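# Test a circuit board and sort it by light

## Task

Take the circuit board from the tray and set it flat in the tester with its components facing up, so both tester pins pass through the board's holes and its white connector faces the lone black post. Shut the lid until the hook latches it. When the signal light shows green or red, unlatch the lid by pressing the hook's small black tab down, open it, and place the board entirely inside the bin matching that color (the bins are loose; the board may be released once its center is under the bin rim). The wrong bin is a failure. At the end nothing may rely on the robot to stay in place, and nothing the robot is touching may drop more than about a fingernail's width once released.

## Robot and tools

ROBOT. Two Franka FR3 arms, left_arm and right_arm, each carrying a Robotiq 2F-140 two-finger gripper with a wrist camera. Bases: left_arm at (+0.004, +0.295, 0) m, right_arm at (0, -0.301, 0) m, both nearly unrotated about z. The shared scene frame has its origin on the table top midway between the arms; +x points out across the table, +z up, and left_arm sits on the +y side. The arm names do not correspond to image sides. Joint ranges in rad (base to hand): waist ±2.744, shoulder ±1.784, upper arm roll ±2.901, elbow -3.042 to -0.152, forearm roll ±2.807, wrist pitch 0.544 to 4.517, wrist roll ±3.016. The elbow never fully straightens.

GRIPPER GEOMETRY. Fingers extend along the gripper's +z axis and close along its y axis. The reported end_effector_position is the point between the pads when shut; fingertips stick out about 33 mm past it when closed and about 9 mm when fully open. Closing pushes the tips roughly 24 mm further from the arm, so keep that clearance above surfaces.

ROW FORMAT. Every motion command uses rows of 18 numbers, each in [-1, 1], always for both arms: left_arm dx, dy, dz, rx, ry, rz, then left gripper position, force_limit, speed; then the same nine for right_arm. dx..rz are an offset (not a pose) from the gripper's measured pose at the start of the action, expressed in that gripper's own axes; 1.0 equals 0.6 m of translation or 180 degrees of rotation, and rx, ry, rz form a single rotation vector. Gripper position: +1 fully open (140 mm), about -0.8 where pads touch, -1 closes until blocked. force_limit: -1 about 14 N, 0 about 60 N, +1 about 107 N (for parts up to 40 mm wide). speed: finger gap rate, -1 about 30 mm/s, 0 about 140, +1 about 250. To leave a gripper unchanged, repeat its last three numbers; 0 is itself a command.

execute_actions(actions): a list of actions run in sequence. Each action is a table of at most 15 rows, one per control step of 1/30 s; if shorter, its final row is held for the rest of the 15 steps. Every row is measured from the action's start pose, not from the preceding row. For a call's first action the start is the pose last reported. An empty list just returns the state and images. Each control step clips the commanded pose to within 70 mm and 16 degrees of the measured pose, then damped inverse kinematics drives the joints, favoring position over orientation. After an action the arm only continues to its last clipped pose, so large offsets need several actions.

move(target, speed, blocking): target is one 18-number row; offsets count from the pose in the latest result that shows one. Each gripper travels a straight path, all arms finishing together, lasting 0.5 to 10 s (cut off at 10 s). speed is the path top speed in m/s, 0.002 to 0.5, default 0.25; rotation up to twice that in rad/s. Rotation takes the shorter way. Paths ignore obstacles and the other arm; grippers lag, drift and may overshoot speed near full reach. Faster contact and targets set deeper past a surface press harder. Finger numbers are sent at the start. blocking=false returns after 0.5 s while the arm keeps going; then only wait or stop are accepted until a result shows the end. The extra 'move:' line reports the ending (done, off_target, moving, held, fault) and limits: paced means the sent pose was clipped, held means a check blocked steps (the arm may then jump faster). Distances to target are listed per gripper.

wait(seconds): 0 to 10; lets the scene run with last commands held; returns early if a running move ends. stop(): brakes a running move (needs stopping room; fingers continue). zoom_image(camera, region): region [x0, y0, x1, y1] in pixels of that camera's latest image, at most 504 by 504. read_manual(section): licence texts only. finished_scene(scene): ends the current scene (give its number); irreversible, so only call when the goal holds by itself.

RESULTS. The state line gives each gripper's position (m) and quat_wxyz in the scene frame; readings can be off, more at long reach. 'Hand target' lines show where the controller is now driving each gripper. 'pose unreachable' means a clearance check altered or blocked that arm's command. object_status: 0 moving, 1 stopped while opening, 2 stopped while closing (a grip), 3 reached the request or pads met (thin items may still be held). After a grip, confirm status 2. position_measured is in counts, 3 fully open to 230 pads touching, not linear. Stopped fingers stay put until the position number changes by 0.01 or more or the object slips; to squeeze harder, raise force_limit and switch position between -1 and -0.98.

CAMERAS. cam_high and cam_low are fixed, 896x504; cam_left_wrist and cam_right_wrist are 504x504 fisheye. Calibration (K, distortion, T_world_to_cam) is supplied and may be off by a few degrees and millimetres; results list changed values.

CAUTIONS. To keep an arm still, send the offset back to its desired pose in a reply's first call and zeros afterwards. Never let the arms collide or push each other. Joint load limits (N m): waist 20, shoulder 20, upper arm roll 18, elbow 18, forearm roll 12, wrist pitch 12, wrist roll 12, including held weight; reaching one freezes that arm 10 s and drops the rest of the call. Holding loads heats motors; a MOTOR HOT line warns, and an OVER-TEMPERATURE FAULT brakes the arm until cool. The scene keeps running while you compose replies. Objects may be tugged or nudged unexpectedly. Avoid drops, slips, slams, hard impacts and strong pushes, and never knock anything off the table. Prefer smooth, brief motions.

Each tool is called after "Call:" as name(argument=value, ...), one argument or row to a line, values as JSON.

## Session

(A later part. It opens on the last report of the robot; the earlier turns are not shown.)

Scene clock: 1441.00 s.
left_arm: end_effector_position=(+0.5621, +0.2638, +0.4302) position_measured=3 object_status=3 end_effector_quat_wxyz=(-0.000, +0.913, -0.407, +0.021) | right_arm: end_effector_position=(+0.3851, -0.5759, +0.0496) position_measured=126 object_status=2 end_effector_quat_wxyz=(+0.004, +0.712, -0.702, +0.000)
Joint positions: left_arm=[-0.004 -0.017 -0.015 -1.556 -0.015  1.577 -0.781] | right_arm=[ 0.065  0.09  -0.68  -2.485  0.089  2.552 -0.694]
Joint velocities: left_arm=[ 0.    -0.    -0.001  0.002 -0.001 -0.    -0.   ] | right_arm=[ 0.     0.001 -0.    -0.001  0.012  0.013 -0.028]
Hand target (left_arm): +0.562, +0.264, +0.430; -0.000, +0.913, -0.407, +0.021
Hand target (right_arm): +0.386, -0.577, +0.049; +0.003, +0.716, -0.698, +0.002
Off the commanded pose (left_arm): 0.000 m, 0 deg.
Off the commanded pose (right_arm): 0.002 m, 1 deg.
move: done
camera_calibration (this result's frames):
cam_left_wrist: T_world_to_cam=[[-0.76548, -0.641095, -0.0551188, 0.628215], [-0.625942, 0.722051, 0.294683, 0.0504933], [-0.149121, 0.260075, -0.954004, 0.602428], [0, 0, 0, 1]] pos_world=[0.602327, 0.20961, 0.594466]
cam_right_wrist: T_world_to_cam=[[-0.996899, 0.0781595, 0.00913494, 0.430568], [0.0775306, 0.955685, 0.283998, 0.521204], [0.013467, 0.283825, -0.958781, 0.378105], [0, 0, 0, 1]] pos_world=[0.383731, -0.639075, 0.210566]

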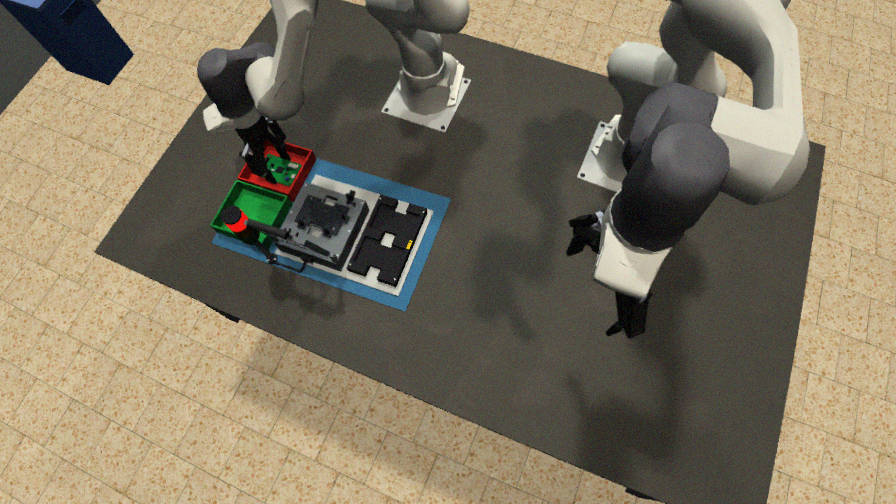

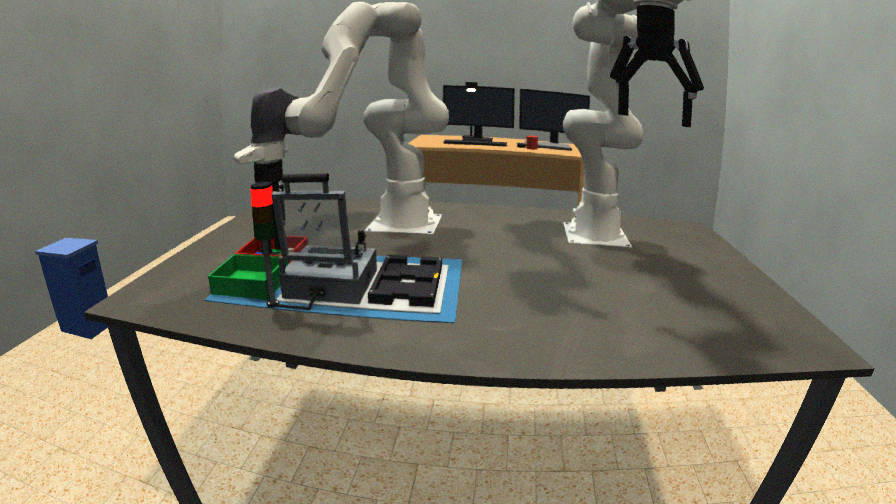

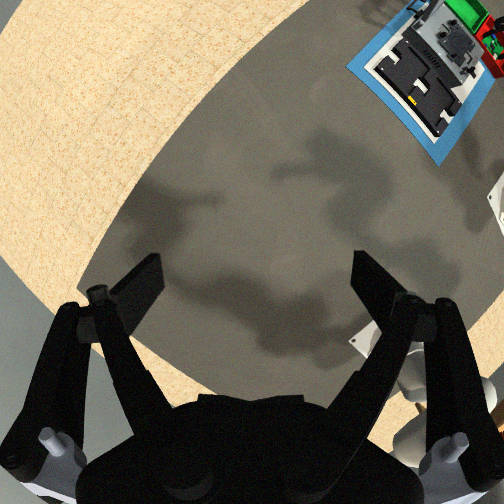

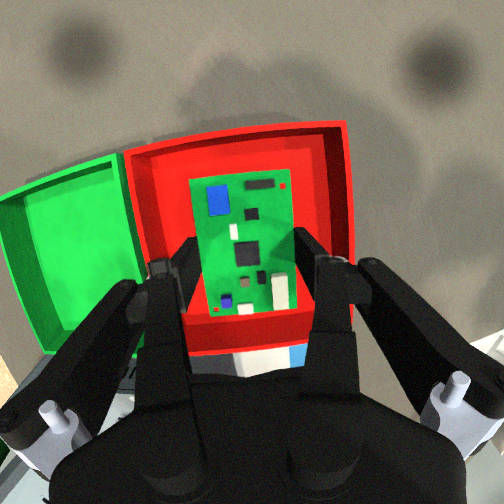

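Call:
move(
  target=[0,0,0,0,0,0,1,0,0, 0,0,0.018,0,0,0,-1,0,-0.7],
  speed=0.015,
)

Call:
zoom_image(
  camera="cam_high",
  region=[200,100,360,240],
)

Scene clock: 1446.07 s.
left_arm: end_effector_position=(+0.5621, +0.2638, +0.4302) position_measured=3 object_status=3 end_effector_quat_wxyz=(-0.000, +0.913, -0.407, +0.021) | right_arm: end_effector_position=(+0.3844, -0.5756, +0.0395) position_measured=126 object_status=2 end_effector_quat_wxyz=(+0.004, +0.711, -0.704, -0.002)
Joint positions: left_arm=[-0.004 -0.017 -0.015 -1.556 -0.015  1.577 -0.781] | right_arm=[ 0.064  0.121 -0.674 -2.486  0.126  2.573 -0.715]
Joint velocities: left_arm=[-0.001  0.    -0.001 -0.     0.    -0.     0.   ] | right_arm=[-0.     0.001  0.001 -0.     0.011  0.009 -0.012]
Hand target (left_arm): +0.562, +0.264, +0.430; -0.000, +0.913, -0.407, +0.021
Hand target (right_arm): +0.385, -0.576, +0.039; +0.004, +0.712, -0.702, +0.000
Off the commanded pose (left_arm): 0.000 m, 0 deg.
Off the commanded pose (right_arm): 0.001 m, 0 deg.
move: done
camera_calibration (this result's frames):
cam_left_wrist: T_world_to_cam=[[-0.765479, -0.641095, -0.0551187, 0.628215], [-0.625943, 0.722051, 0.294683, 0.0504934], [-0.149121, 0.260075, -0.954004, 0.602429], [0, 0, 0, 1]] pos_world=[0.602327, 0.20961, 0.594466]
cam_right_wrist: T_world_to_cam=[[-0.996462, 0.0830999, 0.0125462, 0.432407], [0.0832246, 0.95495, 0.284857, 0.521123], [0.0116906, 0.284894, -0.958488, 0.369624], [0, 0, 0, 1]] pos_world=[0.383186, -0.638883, 0.200409]

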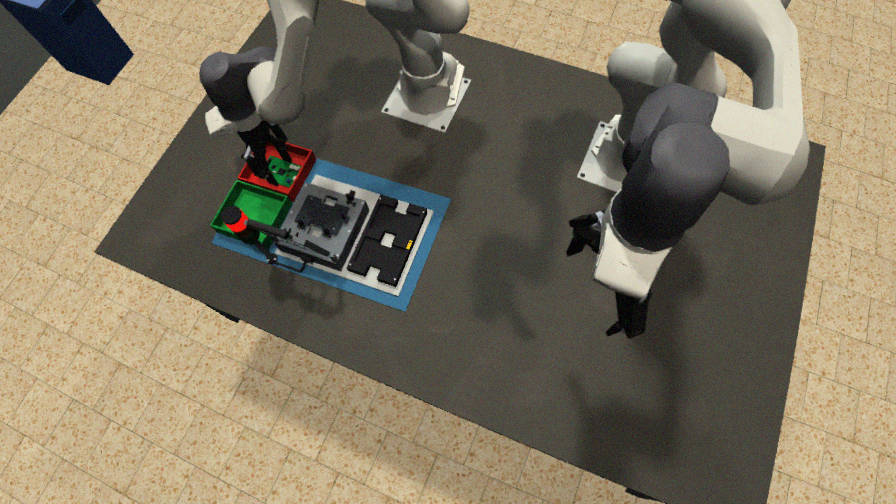

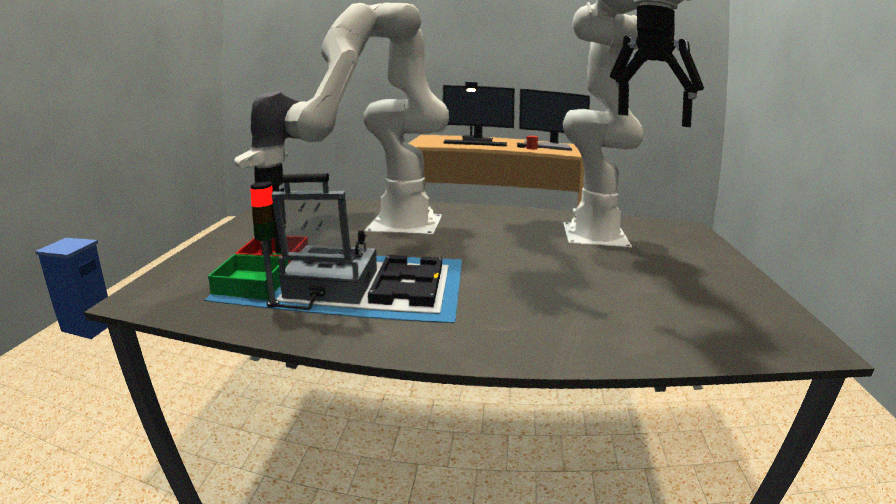

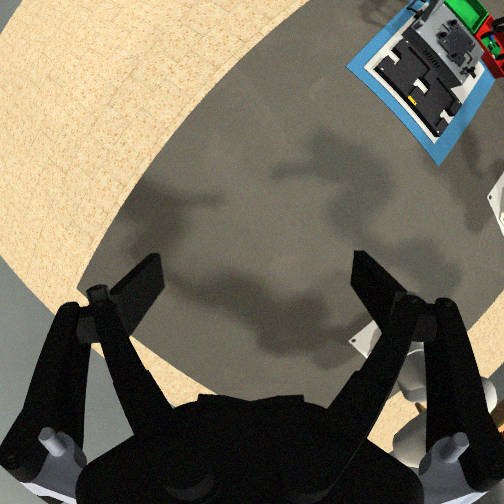

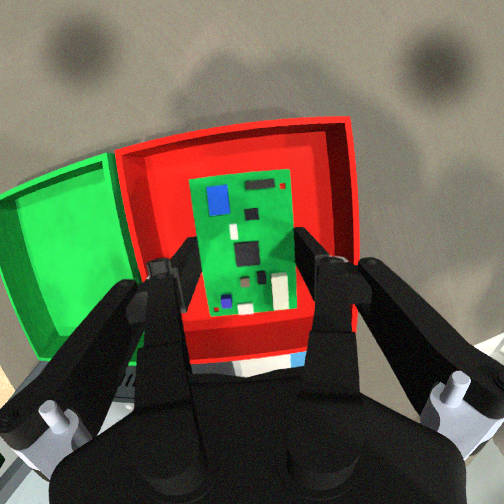

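Region (200, 100, 360, 240) of cam_high's 896x504 image, scaled by 3.150, with more detail than that image has; it fills the top 441 rows of this view, and the rest is white.

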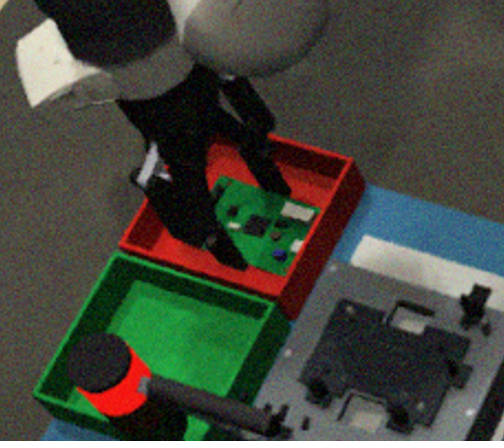

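Call:
move(
  target=[0,0,0,0,0,0,1,0,0, 0,0,0.008,0,0,0,-1,0,-0.7],
  speed=0.01,
)

Call:
execute_actions(
  actions=[
    [[0,0,0,0,0,0,1,0,0, 0,0,0,0,0,0,0.22,0,-0.8]],
    [[0,0,0,0,0,0,1,0,0, 0,0,0,0,0,0,0.22,0,-0.8]],
  ],
)

Scene clock: 1457.93 s.
left_arm: end_effector_position=(+0.5621, +0.2638, +0.4302) position_measured=3 object_status=3 end_effector_quat_wxyz=(-0.000, +0.913, -0.407, +0.021) | right_arm: end_effector_position=(+0.3835, -0.5751, +0.0354) position_measured=126 object_status=2 end_effector_quat_wxyz=(+0.005, +0.709, -0.705, -0.003)
Joint positions: left_arm=[-0.004 -0.017 -0.015 -1.556 -0.015  1.577 -0.781] | right_arm=[ 0.063  0.134 -0.672 -2.486  0.141  2.578 -0.722]
Joint velocities: left_arm=[-0.001 -0.     0.    -0.     0.002  0.     0.001] | right_arm=[-0.     0.     0.002 -0.     0.006 -0.    -0.007]
Hand target (left_arm): +0.562, +0.264, +0.430; -0.000, +0.913, -0.407, +0.021
Hand target (right_arm): +0.384, -0.576, +0.035; +0.004, +0.711, -0.704, -0.002
Off the commanded pose (left_arm): 0.000 m, 0 deg.
Off the commanded pose (right_arm): 0.001 m, 0 deg.
move: done
camera_calibration (this result's frames):
cam_left_wrist: T_world_to_cam=[[-0.765479, -0.641095, -0.0551189, 0.628215], [-0.625943, 0.722051, 0.294683, 0.0504935], [-0.149121, 0.260075, -0.954004, 0.602429], [0, 0, 0, 1]] pos_world=[0.602327, 0.20961, 0.594466]
cam_right_wrist: T_world_to_cam=[[-0.996092, 0.0869649, 0.0154029, 0.433568], [0.0877264, 0.954093, 0.286374, 0.51963], [0.0102088, 0.286607, -0.957994, 0.367106], [0, 0, 0, 1]] pos_world=[0.38254, -0.638696, 0.196199]

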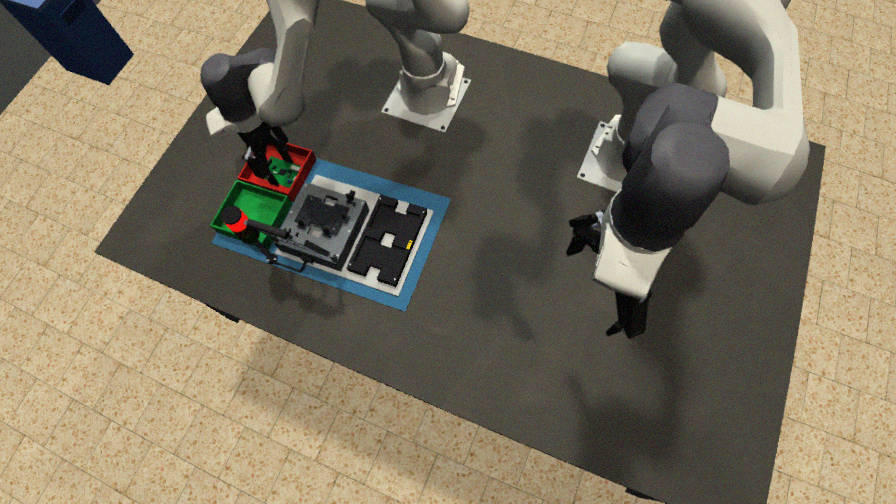

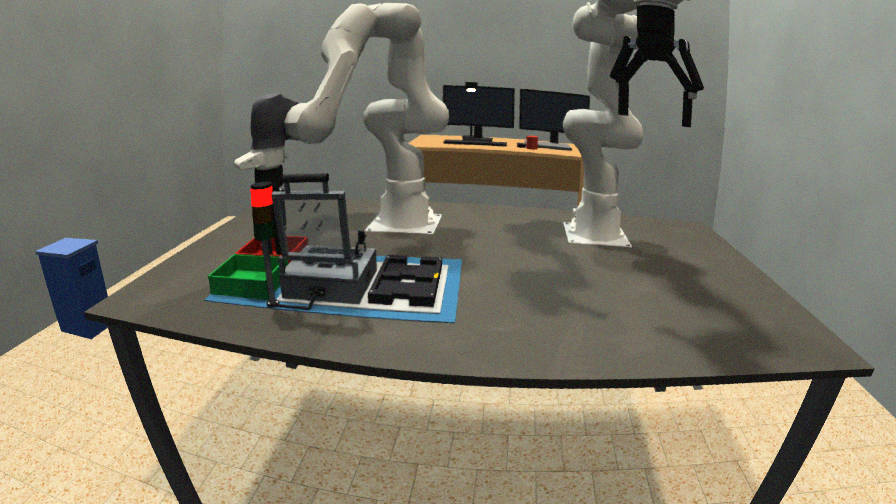

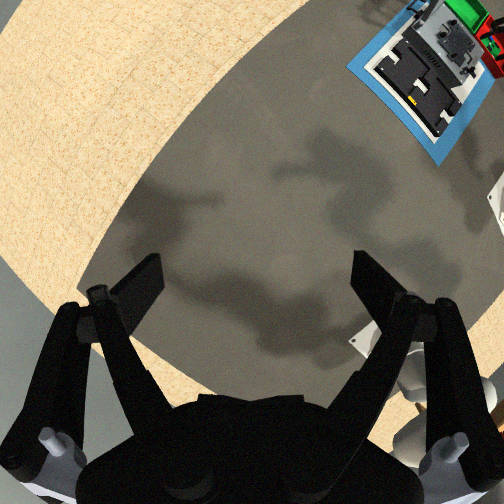

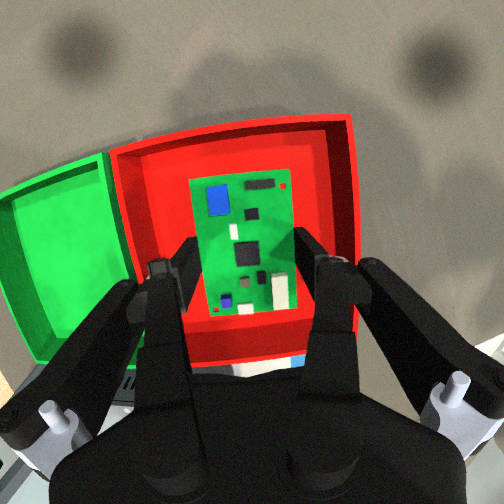

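Scene clock: 1458.93 s.
left_arm: end_effector_position=(+0.5621, +0.2638, +0.4302) position_measured=3 object_status=3 end_effector_quat_wxyz=(-0.000, +0.913, -0.407, +0.021) | right_arm: end_effector_position=(+0.3835, -0.5751, +0.0354) position_measured=101 object_status=3 end_effector_quat_wxyz=(+0.005, +0.709, -0.705, -0.003)
Joint positions: left_arm=[-0.004 -0.017 -0.015 -1.556 -0.015  1.577 -0.781] | right_arm=[ 0.063  0.134 -0.672 -2.486  0.141  2.578 -0.722]
Joint velocities: left_arm=[ 0.001  0.001  0.001  0.002  0.001 -0.001 -0.001] | right_arm=[-0.001 -0.001 -0.    -0.001 -0.001 -0.    -0.001]
Hand target (left_arm): +0.562, +0.264, +0.430; -0.000, +0.913, -0.407, +0.021
Hand target (right_arm): +0.384, -0.575, +0.035; +0.005, +0.709, -0.705, -0.003
Off the commanded pose (left_arm): 0.000 m, 0 deg.
Off the commanded pose (right_arm): 0.000 m, 0 deg.
camera_calibration (this result's frames):
cam_left_wrist: T_world_to_cam=[[-0.765479, -0.641095, -0.0551189, 0.628215], [-0.625943, 0.722051, 0.294683, 0.0504934], [-0.149121, 0.260075, -0.954004, 0.602428], [0, 0, 0, 1]] pos_world=[0.602327, 0.20961, 0.594466]
cam_right_wrist: T_world_to_cam=[[-0.996092, 0.0869686, 0.01541, 0.433565], [0.0877319, 0.954091, 0.286378, 0.519627], [0.0102034, 0.286611, -0.957993, 0.367109], [0, 0, 0, 1]] pos_world=[0.382537, -0.638696, 0.196196]

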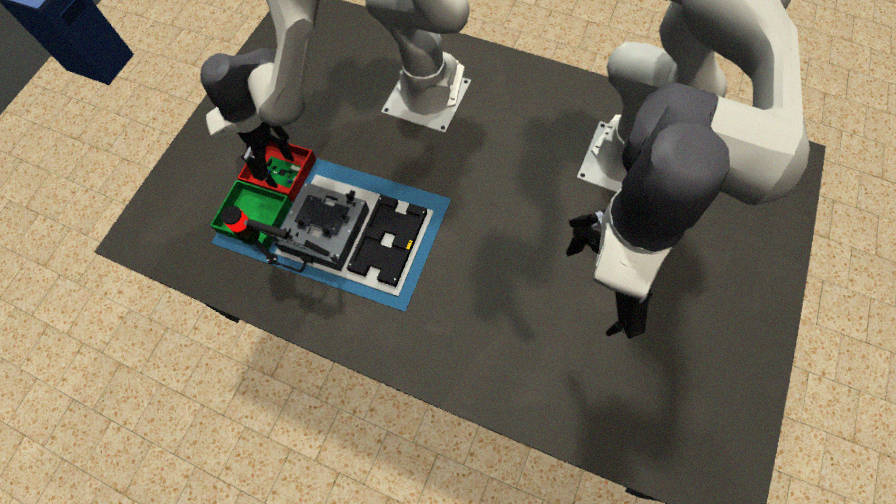

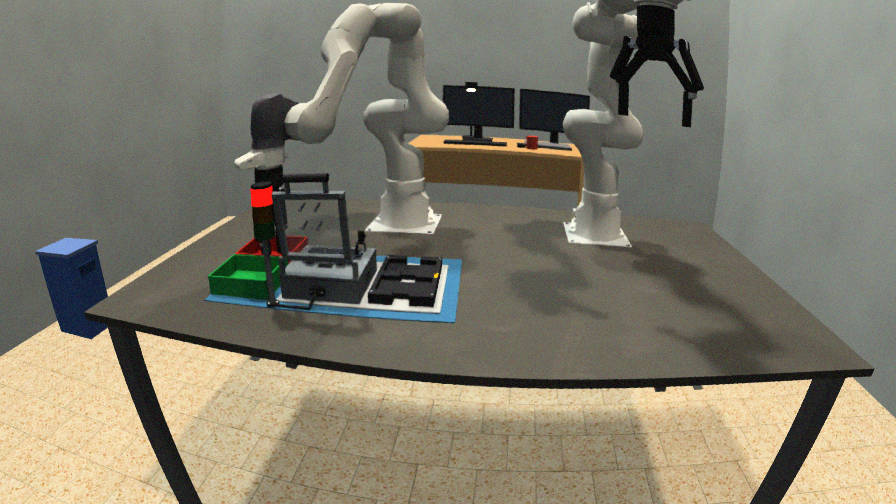

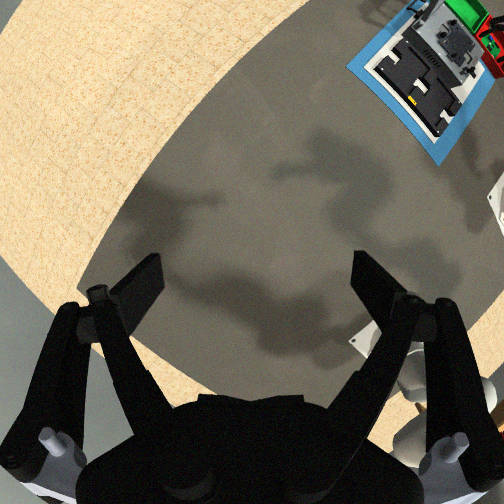

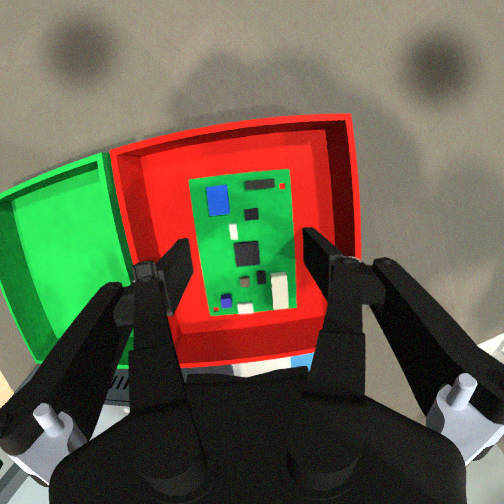

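Board released in the red bin. Retreat upward.

Call:
move(
  target=[0,0,0,0,0,0,1,0,0, 0,0,-0.30,0,0,0,0.22,0,-0.8],
  speed=0.15,
)

Call:
zoom_image(
  camera="cam_high",
  region=[180,80,400,280],
)

Scene clock: 1463.43 s.
left_arm: end_effector_position=(+0.5621, +0.2638, +0.4302) position_measured=3 object_status=3 end_effector_quat_wxyz=(-0.000, +0.913, -0.407, +0.021) | right_arm: end_effector_position=(+0.3868, -0.5760, +0.2118) position_measured=101 object_status=3 end_effector_quat_wxyz=(+0.003, +0.711, -0.703, -0.002)
Joint positions: left_arm=[-0.004 -0.017 -0.015 -1.556 -0.015  1.577 -0.781] | right_arm=[ 0.04  -0.254 -0.633 -2.315 -0.177  2.097 -0.49 ]
Joint velocities: left_arm=[-0.001 -0.002  0.    -0.002 -0.001 -0.001  0.   ] | right_arm=[ 0.001 -0.     0.     0.     0.001 -0.012  0.014]
Hand target (left_arm): +0.562, +0.264, +0.430; -0.000, +0.913, -0.407, +0.021
Hand target (right_arm): +0.385, -0.576, +0.212; +0.004, +0.709, -0.705, -0.004
Off the commanded pose (left_arm): 0.000 m, 0 deg.
Off the commanded pose (right_arm): 0.004 m, 0 deg.
move: off_target (right_arm)
camera_calibration (this result's frames):
cam_left_wrist: T_world_to_cam=[[-0.765479, -0.641095, -0.0551188, 0.628215], [-0.625943, 0.722051, 0.294683, 0.0504935], [-0.149121, 0.260075, -0.954004, 0.602429], [0, 0, 0, 1]] pos_world=[0.602327, 0.20961, 0.594466]
cam_right_wrist: T_world_to_cam=[[-0.996647, 0.0810071, 0.0115086, 0.431788], [0.0808796, 0.954122, 0.288289, 0.471942], [0.0123729, 0.288253, -0.957474, 0.536358], [0, 0, 0, 1]] pos_world=[0.385534, -0.639875, 0.372524]

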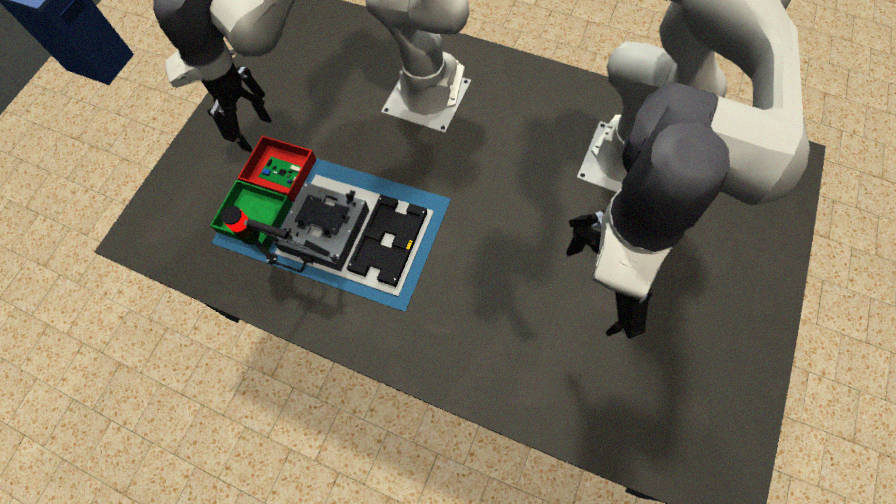

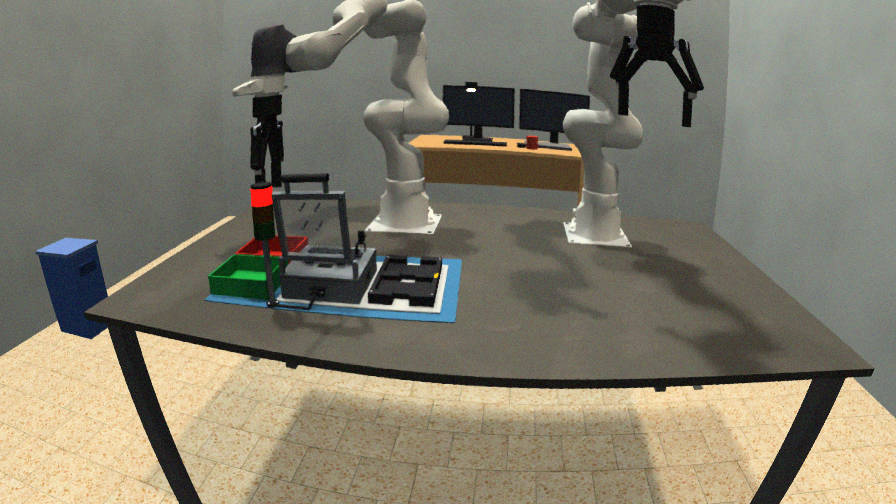

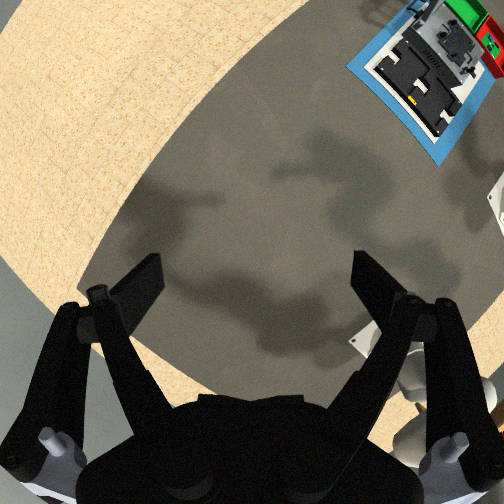

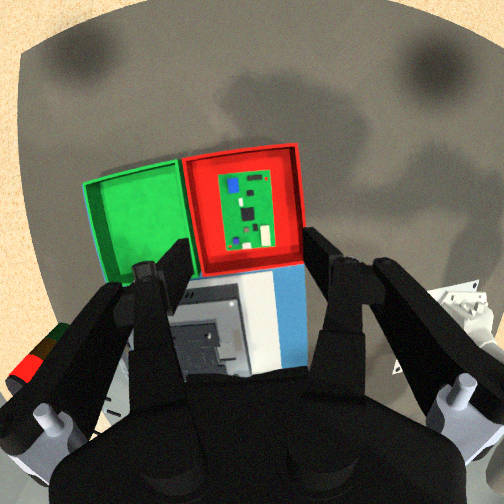

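Region (180, 80, 400, 280) of cam_high's 896x504 image, scaled by 2.291, with more detail than that image has; it fills the top 458 rows of this view, and the rest is white.

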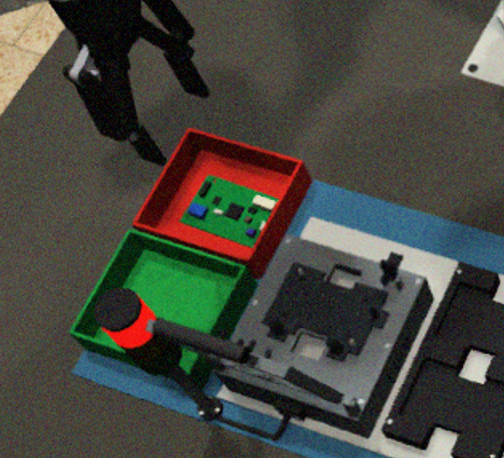

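The board lies flat in the red bin, and the lid is open.

Call:
finished_scene(
  scene=1,
)

The scene is finished: the task was done.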